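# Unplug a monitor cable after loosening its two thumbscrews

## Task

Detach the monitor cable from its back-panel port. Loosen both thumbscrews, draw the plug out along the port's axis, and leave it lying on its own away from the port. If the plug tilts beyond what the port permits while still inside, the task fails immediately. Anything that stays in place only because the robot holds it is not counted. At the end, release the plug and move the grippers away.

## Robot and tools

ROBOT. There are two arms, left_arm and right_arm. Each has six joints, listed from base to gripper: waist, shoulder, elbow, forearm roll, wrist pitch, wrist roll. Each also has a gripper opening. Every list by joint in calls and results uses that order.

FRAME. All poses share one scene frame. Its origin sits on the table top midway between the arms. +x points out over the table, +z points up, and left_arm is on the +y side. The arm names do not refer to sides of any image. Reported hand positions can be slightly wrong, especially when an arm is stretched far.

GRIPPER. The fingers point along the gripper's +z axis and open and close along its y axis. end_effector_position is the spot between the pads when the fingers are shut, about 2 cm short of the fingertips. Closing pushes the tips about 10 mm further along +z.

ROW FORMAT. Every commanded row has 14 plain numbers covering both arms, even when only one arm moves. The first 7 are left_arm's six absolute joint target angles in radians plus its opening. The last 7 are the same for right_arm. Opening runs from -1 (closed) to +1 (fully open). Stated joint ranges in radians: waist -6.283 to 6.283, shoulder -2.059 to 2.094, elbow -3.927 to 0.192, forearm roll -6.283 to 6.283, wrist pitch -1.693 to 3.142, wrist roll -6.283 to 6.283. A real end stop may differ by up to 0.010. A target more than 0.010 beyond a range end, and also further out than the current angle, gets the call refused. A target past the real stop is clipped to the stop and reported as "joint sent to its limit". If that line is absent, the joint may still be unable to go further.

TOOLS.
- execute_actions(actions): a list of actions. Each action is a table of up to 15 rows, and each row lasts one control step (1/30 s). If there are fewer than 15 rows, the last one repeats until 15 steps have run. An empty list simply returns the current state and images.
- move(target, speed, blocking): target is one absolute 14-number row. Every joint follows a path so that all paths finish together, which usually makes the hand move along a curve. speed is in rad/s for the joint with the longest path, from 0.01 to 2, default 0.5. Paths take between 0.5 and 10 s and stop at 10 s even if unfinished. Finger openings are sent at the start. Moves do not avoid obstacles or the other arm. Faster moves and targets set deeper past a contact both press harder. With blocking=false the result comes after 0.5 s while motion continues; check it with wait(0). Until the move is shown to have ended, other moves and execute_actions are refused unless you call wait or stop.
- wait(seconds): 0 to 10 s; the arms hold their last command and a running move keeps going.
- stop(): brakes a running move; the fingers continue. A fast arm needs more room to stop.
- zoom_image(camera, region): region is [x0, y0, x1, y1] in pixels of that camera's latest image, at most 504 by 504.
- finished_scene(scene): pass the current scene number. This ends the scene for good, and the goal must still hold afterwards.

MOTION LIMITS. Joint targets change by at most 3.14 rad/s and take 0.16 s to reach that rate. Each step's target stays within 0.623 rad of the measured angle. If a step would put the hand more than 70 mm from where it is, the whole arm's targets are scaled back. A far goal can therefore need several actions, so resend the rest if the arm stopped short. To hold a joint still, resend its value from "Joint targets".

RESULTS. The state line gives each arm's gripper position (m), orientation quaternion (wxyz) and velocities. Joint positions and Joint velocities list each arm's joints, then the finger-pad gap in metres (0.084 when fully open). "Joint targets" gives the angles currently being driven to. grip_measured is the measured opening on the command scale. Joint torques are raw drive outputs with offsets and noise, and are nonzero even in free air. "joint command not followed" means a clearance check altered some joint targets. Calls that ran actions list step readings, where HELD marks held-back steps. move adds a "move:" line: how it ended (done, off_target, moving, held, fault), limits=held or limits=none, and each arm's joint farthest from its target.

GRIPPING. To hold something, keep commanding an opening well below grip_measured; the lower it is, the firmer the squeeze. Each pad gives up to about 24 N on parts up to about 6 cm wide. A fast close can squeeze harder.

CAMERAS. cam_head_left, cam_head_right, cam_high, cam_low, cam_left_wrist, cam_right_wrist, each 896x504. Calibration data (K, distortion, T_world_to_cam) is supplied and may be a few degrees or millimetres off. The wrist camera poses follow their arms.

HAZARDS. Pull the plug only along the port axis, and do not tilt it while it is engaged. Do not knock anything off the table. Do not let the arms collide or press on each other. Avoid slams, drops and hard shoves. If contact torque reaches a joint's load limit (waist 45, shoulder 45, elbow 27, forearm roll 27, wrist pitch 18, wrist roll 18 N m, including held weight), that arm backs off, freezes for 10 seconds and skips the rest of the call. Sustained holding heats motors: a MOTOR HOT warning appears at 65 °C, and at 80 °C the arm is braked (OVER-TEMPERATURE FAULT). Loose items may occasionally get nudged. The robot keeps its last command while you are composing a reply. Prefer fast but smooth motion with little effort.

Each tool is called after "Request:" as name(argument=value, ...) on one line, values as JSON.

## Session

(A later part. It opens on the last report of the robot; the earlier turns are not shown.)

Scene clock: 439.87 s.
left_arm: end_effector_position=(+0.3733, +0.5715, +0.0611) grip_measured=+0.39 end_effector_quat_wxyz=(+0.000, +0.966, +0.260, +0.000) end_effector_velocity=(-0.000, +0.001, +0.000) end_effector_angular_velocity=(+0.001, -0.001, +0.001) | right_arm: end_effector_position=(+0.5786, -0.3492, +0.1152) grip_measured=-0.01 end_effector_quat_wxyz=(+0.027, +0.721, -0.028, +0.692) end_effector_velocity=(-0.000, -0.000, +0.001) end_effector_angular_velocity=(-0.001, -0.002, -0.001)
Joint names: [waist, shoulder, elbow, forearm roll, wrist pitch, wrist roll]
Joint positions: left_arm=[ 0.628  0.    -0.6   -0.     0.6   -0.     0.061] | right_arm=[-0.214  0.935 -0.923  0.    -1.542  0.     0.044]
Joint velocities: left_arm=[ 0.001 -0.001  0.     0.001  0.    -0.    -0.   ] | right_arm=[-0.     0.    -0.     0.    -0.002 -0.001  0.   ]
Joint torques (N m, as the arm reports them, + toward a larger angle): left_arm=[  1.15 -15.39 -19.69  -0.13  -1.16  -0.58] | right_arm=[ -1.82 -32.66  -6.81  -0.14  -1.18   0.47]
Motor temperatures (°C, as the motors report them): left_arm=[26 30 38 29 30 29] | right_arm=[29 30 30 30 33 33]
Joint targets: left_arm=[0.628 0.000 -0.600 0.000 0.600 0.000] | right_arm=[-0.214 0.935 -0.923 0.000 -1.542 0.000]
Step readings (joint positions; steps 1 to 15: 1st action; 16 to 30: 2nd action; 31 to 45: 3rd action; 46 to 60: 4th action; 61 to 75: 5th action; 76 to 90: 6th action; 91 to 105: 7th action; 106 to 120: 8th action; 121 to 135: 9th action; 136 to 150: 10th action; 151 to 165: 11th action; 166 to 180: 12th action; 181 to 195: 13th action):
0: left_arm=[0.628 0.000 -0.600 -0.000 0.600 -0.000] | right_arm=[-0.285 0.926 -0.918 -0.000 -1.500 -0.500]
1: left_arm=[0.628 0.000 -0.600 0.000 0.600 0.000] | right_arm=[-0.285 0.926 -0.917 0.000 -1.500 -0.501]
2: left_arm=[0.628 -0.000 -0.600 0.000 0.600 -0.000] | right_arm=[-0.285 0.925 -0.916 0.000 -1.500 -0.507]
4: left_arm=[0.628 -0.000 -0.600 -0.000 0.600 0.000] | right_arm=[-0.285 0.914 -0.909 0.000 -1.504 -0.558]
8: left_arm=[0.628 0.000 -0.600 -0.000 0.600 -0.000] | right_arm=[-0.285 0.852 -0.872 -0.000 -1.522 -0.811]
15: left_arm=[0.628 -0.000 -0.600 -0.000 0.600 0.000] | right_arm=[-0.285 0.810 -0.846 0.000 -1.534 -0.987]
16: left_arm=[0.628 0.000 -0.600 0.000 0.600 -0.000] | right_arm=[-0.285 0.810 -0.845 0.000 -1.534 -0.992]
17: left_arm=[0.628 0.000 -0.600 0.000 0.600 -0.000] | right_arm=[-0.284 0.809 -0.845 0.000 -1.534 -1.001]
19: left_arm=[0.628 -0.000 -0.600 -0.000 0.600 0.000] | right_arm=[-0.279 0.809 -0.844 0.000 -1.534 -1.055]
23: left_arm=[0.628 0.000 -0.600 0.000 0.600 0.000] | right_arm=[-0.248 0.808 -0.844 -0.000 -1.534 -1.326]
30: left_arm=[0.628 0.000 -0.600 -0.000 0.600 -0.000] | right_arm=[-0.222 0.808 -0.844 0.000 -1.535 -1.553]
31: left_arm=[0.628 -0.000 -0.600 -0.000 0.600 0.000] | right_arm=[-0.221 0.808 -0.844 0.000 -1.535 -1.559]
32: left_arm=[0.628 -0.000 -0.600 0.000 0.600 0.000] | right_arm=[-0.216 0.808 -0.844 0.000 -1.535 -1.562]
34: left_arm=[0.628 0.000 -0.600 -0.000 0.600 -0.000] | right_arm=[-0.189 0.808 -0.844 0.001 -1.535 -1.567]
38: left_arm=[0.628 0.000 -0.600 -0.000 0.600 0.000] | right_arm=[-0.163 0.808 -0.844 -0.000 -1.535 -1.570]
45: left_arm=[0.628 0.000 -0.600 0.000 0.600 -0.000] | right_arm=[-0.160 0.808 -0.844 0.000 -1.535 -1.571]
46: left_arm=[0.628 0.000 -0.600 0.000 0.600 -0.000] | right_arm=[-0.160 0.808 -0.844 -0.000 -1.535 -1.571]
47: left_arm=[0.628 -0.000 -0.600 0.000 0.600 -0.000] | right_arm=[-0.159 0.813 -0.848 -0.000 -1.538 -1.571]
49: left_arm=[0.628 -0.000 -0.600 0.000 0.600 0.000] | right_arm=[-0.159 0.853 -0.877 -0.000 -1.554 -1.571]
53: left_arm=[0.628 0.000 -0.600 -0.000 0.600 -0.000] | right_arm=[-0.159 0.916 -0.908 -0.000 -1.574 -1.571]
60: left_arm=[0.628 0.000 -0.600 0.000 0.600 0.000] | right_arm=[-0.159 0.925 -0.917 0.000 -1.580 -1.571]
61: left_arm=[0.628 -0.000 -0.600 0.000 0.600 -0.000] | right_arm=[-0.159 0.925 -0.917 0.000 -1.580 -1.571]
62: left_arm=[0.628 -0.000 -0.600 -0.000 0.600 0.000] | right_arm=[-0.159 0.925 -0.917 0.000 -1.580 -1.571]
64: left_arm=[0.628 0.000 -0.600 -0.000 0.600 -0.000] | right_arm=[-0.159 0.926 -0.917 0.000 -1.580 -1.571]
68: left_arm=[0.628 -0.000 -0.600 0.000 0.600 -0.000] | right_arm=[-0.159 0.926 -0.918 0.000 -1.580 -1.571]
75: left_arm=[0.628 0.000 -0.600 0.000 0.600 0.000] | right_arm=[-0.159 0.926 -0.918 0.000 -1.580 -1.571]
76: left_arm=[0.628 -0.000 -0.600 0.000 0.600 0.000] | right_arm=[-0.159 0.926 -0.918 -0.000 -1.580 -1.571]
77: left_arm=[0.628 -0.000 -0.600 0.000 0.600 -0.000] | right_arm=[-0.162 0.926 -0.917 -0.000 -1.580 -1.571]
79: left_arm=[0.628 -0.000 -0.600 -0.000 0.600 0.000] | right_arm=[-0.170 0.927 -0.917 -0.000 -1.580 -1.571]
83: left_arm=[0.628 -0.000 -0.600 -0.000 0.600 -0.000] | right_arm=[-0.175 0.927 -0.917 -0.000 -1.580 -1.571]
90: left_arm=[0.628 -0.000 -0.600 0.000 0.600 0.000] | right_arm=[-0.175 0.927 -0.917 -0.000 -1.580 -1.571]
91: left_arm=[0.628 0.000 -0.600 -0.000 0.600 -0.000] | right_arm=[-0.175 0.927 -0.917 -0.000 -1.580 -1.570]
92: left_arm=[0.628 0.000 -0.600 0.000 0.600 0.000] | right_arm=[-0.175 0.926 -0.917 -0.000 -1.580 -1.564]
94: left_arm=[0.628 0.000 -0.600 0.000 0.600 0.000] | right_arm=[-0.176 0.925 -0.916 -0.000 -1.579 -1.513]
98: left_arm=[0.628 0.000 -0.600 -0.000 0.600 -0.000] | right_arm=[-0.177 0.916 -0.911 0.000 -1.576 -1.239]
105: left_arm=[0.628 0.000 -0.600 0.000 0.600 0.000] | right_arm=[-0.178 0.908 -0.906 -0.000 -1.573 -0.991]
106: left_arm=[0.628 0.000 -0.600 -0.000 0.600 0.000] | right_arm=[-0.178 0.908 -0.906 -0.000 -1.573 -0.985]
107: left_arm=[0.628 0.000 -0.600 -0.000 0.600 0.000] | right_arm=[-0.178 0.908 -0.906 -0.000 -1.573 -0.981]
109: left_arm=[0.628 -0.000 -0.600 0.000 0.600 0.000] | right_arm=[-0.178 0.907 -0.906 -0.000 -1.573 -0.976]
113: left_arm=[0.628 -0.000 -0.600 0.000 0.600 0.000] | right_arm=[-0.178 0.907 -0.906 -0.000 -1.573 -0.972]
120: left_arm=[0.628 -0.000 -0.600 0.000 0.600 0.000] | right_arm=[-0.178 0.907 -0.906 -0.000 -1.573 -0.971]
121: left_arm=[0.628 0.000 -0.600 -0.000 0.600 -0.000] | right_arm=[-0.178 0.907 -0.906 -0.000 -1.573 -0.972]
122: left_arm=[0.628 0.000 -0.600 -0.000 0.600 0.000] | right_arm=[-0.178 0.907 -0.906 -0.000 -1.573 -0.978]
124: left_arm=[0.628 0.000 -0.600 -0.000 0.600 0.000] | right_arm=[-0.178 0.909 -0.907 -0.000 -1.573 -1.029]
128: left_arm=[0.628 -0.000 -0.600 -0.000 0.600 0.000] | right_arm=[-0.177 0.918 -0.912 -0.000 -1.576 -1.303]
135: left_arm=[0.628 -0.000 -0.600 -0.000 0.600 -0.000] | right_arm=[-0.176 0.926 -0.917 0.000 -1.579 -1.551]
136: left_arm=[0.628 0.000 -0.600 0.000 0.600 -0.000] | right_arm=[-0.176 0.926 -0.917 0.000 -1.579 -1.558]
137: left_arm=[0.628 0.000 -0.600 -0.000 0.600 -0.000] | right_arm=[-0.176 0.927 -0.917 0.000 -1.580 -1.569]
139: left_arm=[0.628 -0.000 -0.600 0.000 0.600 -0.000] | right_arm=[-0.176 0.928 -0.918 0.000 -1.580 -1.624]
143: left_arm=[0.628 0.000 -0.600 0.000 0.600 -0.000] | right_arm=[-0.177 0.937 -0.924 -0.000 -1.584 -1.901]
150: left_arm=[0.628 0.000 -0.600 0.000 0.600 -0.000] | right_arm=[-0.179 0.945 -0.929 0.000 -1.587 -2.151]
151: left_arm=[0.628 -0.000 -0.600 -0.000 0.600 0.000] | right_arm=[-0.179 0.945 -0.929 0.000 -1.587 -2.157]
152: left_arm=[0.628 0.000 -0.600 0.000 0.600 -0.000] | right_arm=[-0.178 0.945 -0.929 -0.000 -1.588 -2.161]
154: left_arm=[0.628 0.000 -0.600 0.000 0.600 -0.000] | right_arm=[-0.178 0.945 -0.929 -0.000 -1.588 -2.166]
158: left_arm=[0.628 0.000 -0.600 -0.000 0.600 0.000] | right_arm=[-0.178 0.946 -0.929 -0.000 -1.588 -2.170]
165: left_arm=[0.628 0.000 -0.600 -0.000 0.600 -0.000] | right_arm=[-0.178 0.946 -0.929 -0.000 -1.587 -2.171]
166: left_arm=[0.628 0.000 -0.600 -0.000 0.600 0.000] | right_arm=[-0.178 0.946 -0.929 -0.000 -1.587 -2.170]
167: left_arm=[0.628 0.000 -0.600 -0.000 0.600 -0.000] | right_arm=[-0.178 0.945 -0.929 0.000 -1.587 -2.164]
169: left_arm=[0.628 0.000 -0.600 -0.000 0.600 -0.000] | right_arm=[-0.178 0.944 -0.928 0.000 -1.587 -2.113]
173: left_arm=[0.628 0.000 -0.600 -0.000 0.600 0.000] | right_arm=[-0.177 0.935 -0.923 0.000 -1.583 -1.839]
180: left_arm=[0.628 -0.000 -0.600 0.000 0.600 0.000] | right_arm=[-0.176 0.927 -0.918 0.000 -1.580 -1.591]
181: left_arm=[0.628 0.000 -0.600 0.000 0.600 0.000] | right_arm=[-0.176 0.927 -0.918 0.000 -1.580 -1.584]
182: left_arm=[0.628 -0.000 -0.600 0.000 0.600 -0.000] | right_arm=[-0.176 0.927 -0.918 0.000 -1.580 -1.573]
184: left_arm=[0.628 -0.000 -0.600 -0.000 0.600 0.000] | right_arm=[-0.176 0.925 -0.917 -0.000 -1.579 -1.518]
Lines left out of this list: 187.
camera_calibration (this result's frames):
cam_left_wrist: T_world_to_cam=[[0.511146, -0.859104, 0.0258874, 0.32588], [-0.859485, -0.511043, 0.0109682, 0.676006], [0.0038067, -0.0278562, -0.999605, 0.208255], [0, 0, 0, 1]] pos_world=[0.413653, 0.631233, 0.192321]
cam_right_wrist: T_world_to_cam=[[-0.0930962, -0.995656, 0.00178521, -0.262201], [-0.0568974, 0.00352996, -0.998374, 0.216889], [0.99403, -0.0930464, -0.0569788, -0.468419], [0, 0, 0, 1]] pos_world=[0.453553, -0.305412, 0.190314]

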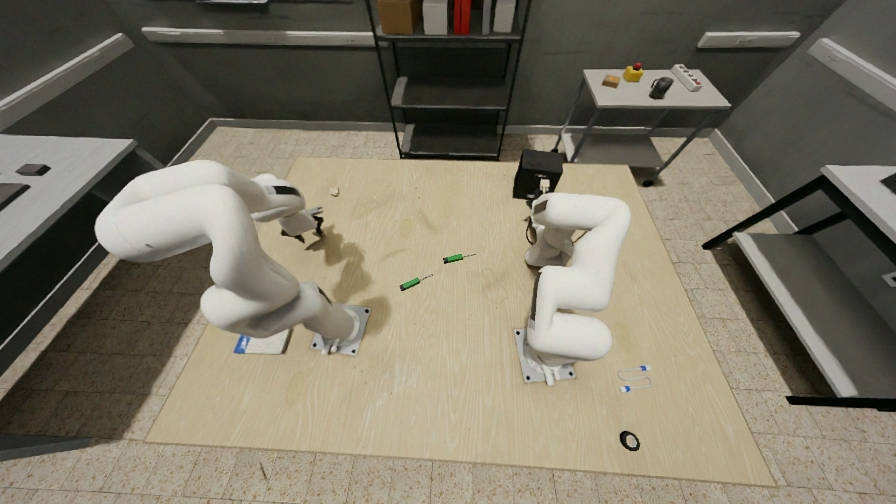

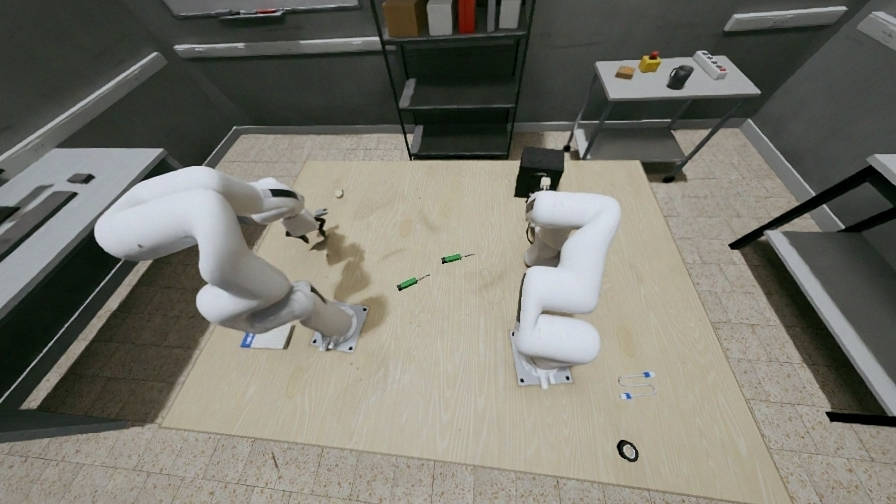

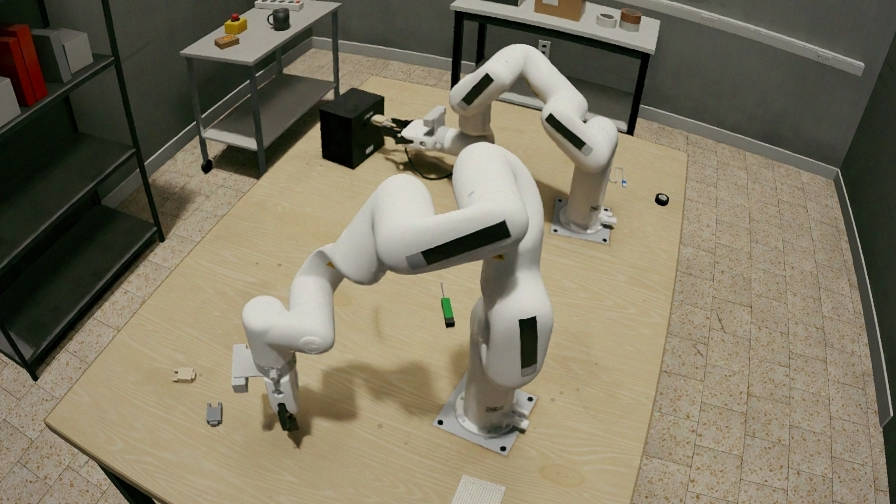

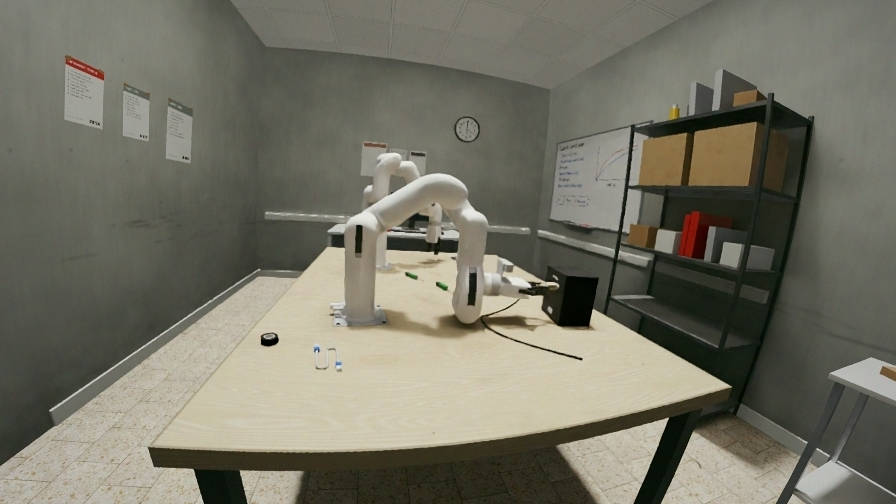

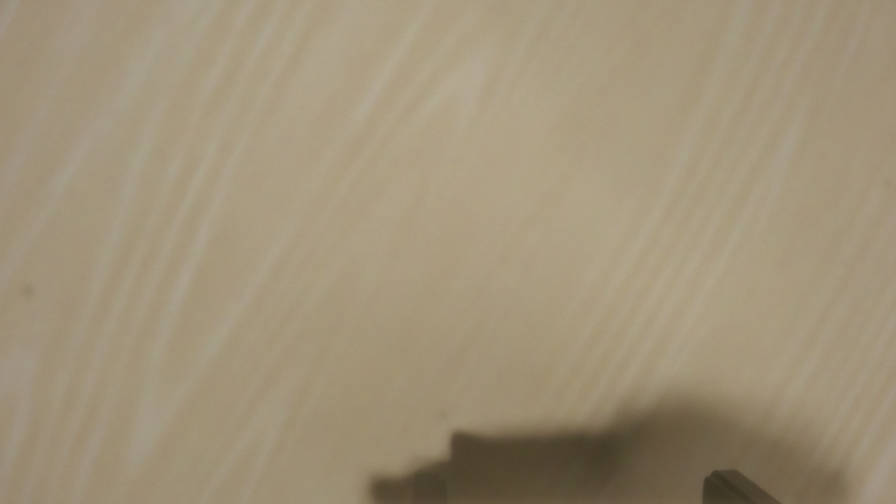

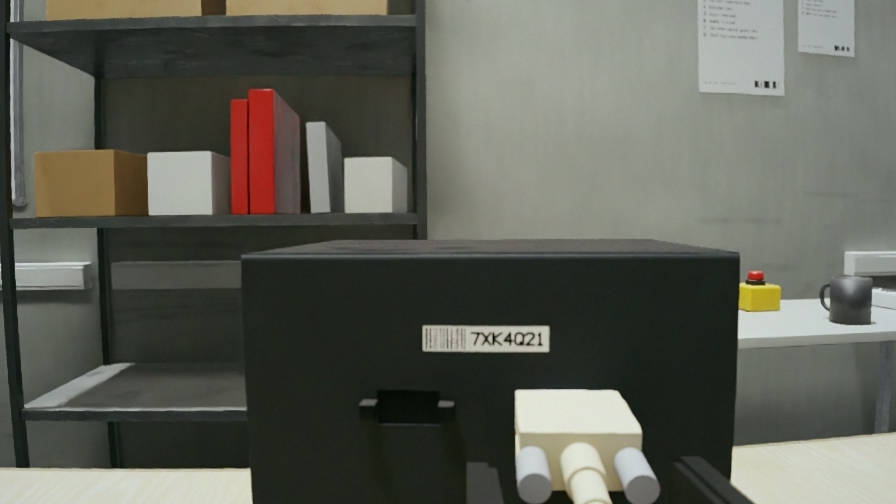

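Request:
move(target=[0.628,0,-0.6,0,0.6,0,0.4,-0.2135,0.9265,-0.9175,0,-1.58,0,0], speed=0.1)

Request:
move(target=[0.628,0,-0.6,0,0.6,0,0.4,-0.2135,0.9405,-0.9815,0,-1.53,0,0], speed=0.05)

Scene clock: 468.73 s.
left_arm: end_effector_position=(+0.3733, +0.5715, +0.0611) grip_measured=+0.39 end_effector_quat_wxyz=(+0.000, +0.966, +0.260, +0.000) end_effector_velocity=(-0.000, -0.000, -0.000) end_effector_angular_velocity=(-0.000, +0.001, -0.001) | right_arm: end_effector_position=(+0.5756, -0.3490, +0.1279) grip_measured=-0.01 end_effector_quat_wxyz=(+0.027, +0.707, -0.027, +0.707) end_effector_velocity=(-0.000, -0.000, +0.001) end_effector_angular_velocity=(+0.000, -0.003, -0.001)
Joint names: [waist, shoulder, elbow, forearm roll, wrist pitch, wrist roll]
Joint positions: left_arm=[ 0.628  0.    -0.6    0.     0.6   -0.     0.061] | right_arm=[-0.213  0.927 -0.917 -0.    -1.58  -0.     0.044]
Joint velocities: left_arm=[0.    0.001 0.    0.    0.    0.001 0.   ] | right_arm=[-0.    -0.001  0.     0.    -0.002  0.    -0.   ]
Joint torques (N m, as the arm reports them, + toward a larger angle): left_arm=[  1.13 -15.46 -19.5    0.42  -1.42  -0.38] | right_arm=[ -1.86 -33.16  -7.38  -0.22  -1.11   0.47]
Motor temperatures (°C, as the motors report them): left_arm=[26 30 38 29 30 29] | right_arm=[29 30 30 30 33 33]
Joint targets: left_arm=[0.628 0.000 -0.600 0.000 0.600 0.000] | right_arm=[-0.214 0.926 -0.917 0.000 -1.580 0.000]
move: done; limits=none; left_arm: farthest joint: the waist, 0.000 radians from its target (0.000 radians at the start); right_arm: farthest joint: the waist, 0.000 radians from its target (0.000 radians at the start)
camera_calibration (this result's frames):
cam_left_wrist: T_world_to_cam=[[0.511146, -0.859104, 0.0258874, 0.32588], [-0.859485, -0.511042, 0.0109681, 0.676006], [0.00380677, -0.0278561, -0.999605, 0.208254], [0, 0, 0, 1]] pos_world=[0.413653, 0.631233, 0.192321]
cam_right_wrist: T_world_to_cam=[[-0.0931399, -0.995652, 0.00112131, -0.262154], [-0.0164246, 0.000410411, -0.999865, 0.205158], [0.995518, -0.0931457, -0.0163914, -0.470817], [0, 0, 0, 1]] pos_world=[0.447659, -0.304953, 0.197707]

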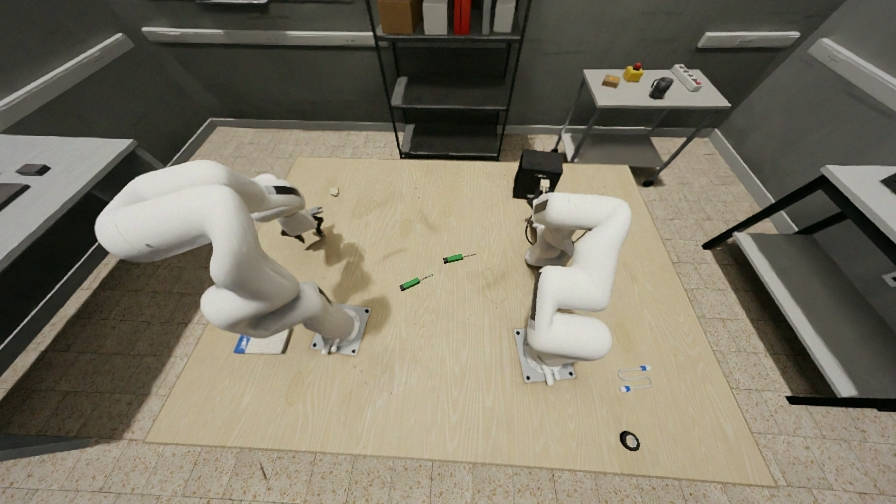

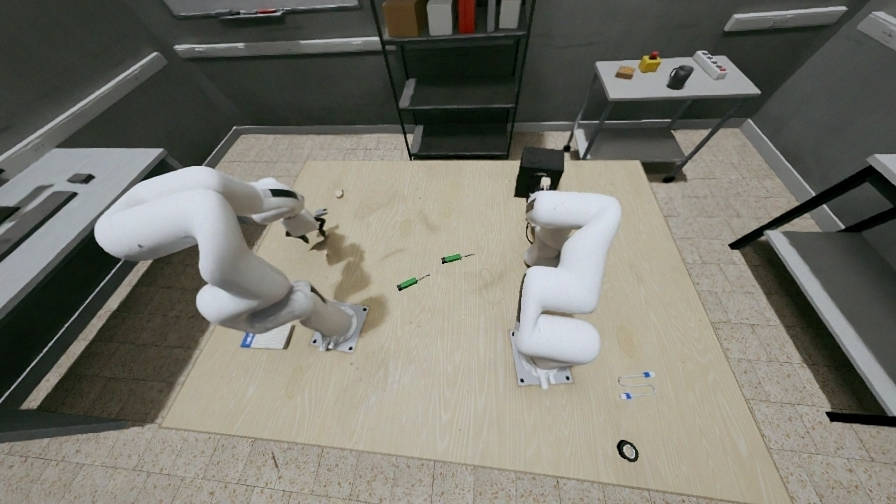

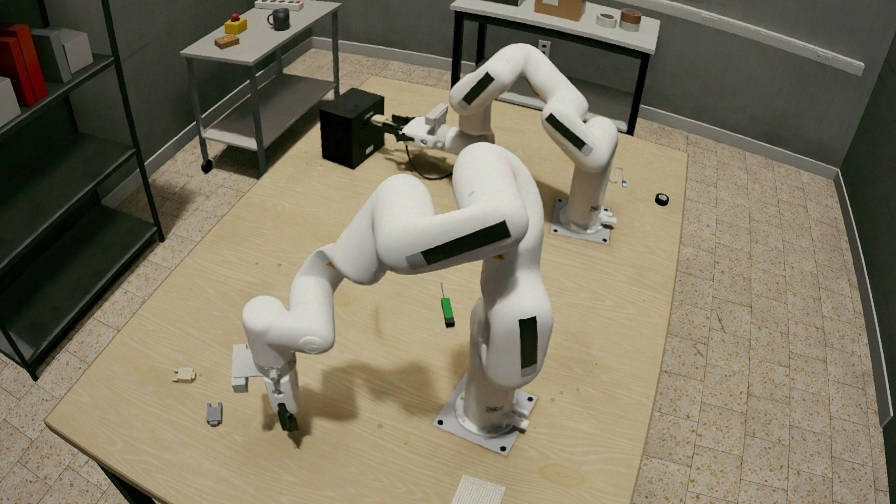

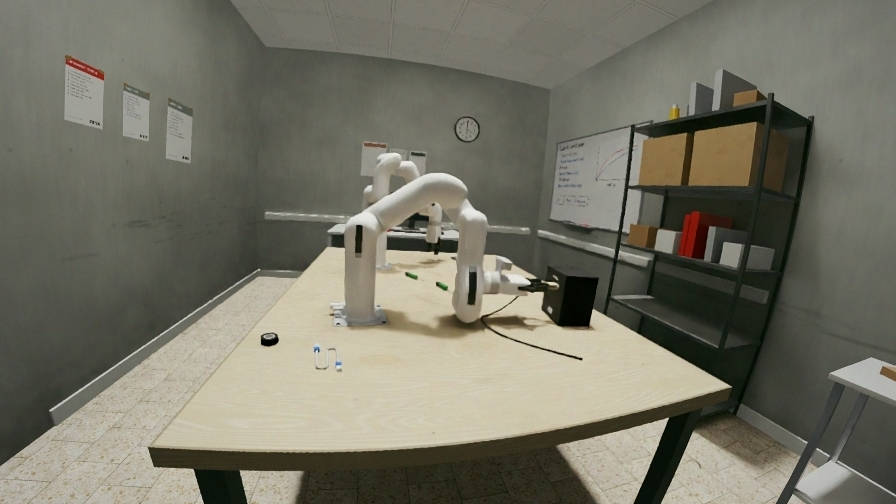

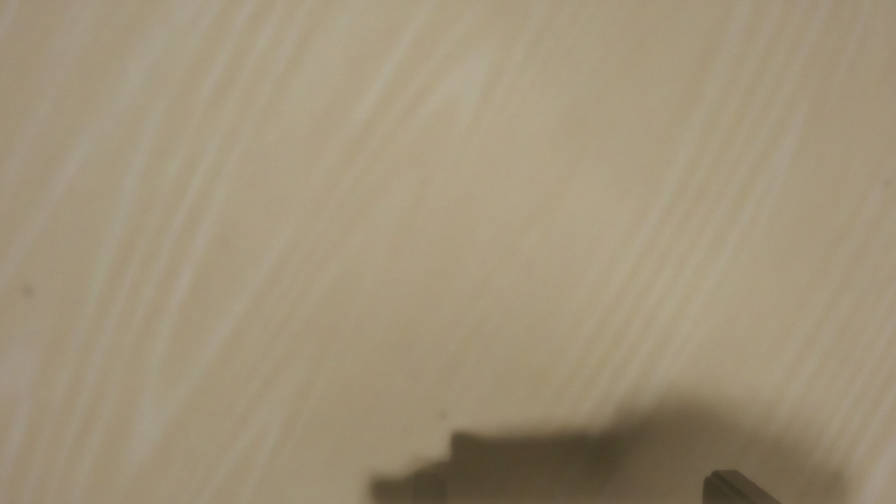

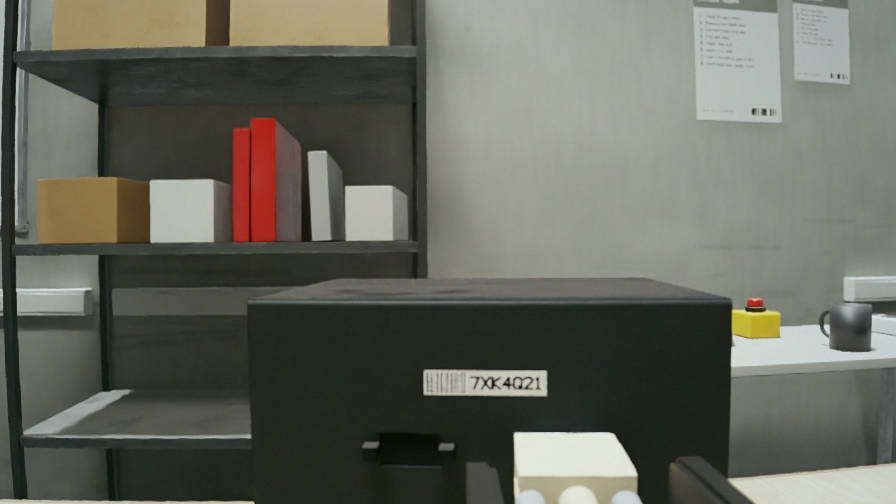

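Scene clock: 470.30 s.
left_arm: end_effector_position=(+0.3733, +0.5715, +0.0611) grip_measured=+0.39 end_effector_quat_wxyz=(+0.000, +0.966, +0.260, +0.000) end_effector_velocity=(+0.001, +0.000, +0.001) end_effector_angular_velocity=(+0.001, -0.002, -0.000) | right_arm: end_effector_position=(+0.5942, -0.3503, +0.1281) grip_measured=-0.01 end_effector_quat_wxyz=(+0.027, +0.707, -0.027, +0.706) end_effector_velocity=(+0.001, -0.001, +0.000) end_effector_angular_velocity=(-0.001, -0.001, -0.001)
Joint names: [waist, shoulder, elbow, forearm roll, wrist pitch, wrist roll]
Joint positions: left_arm=[ 0.628  0.    -0.6   -0.     0.6   -0.     0.061] | right_arm=[-0.213  0.941 -0.981 -0.    -1.53  -0.     0.044]
Joint velocities: left_arm=[ 0.    -0.001 -0.001  0.    -0.     0.    -0.   ] | right_arm=[-0.001  0.    -0.003  0.001  0.002 -0.001 -0.   ]
Joint torques (N m, as the arm reports them, + toward a larger angle): left_arm=[  0.21 -14.9  -19.49  -0.01  -1.5   -0.63] | right_arm=[ -3.29 -37.68 -10.87  -0.03  -1.49   0.46]
Motor temperatures (°C, as the motors report them): left_arm=[26 30 38 29 30 29] | right_arm=[29 30 30 30 33 33]
Joint targets: left_arm=[0.628 0.000 -0.600 0.000 0.600 0.000] | right_arm=[-0.214 0.941 -0.982 0.000 -1.530 0.000]
move: done; limits=none; left_arm: farthest joint: the waist, 0.000 radians from its target (0.000 radians at the start); right_arm: farthest joint: the elbow, 0.001 radians from its target (0.064 radians at the start)
camera_calibration (this result's frames):
cam_left_wrist: T_world_to_cam=[[0.511146, -0.859104, 0.0258874, 0.32588], [-0.859485, -0.511043, 0.0109682, 0.676006], [0.00380679, -0.0278562, -0.999605, 0.208254], [0, 0, 0, 1]] pos_world=[0.413653, 0.631233, 0.192321]
cam_right_wrist: T_world_to_cam=[[-0.0929419, -0.995671, 0.00113572, -0.26188], [-0.0169042, 0.000437445, -0.999857, 0.206029], [0.995528, -0.0929478, -0.0168716, -0.489301], [0, 0, 0, 1]] pos_world=[0.466256, -0.306316, 0.198042]

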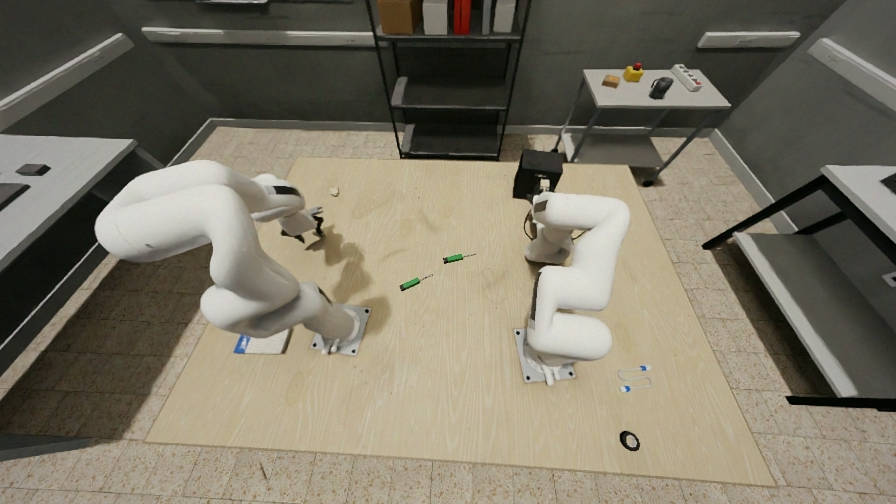

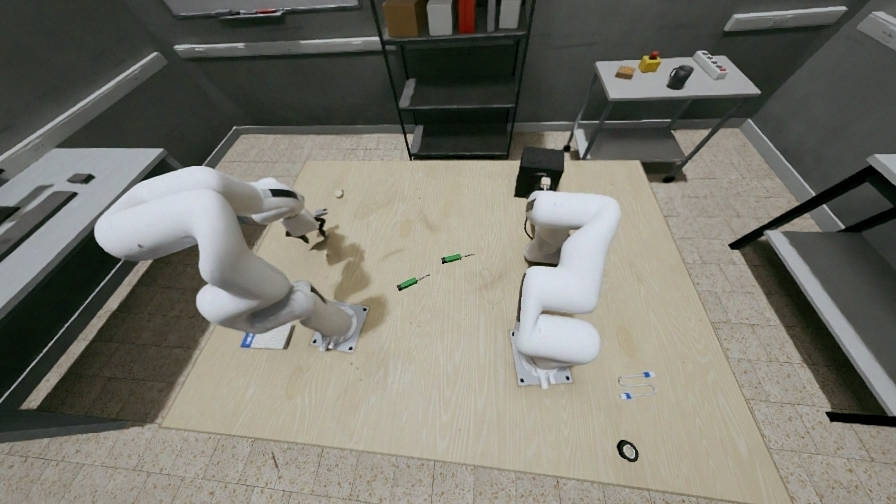

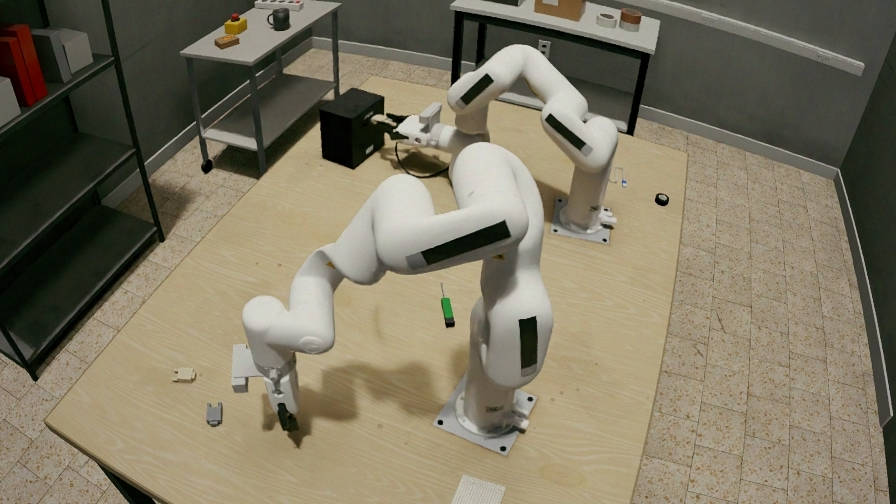

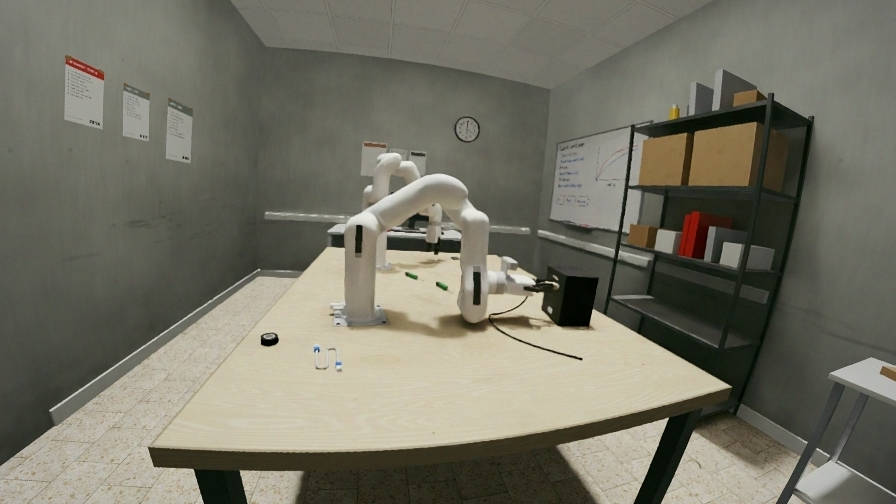

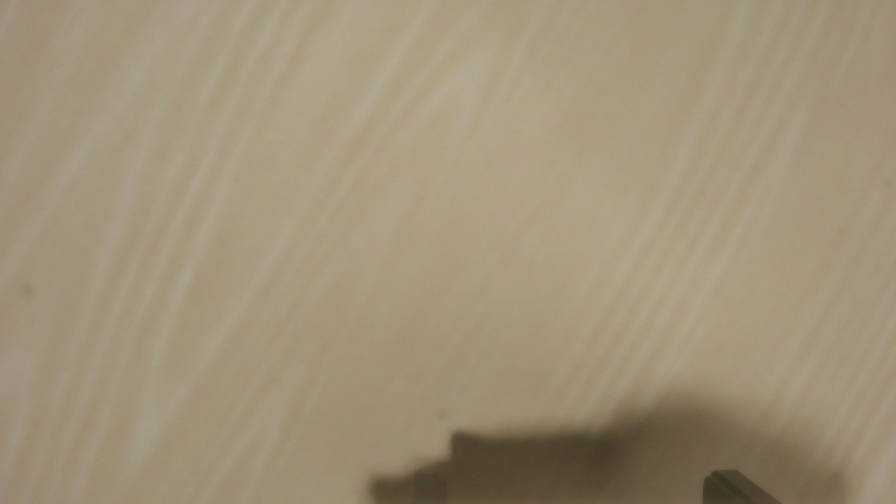

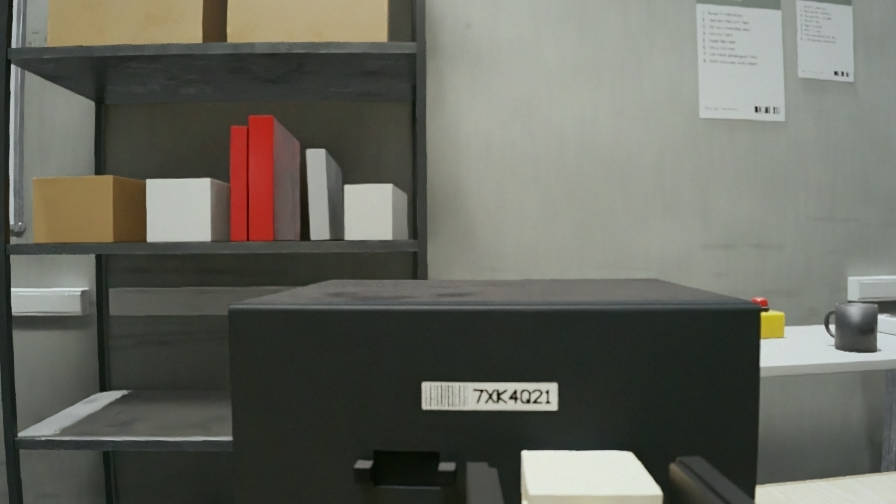

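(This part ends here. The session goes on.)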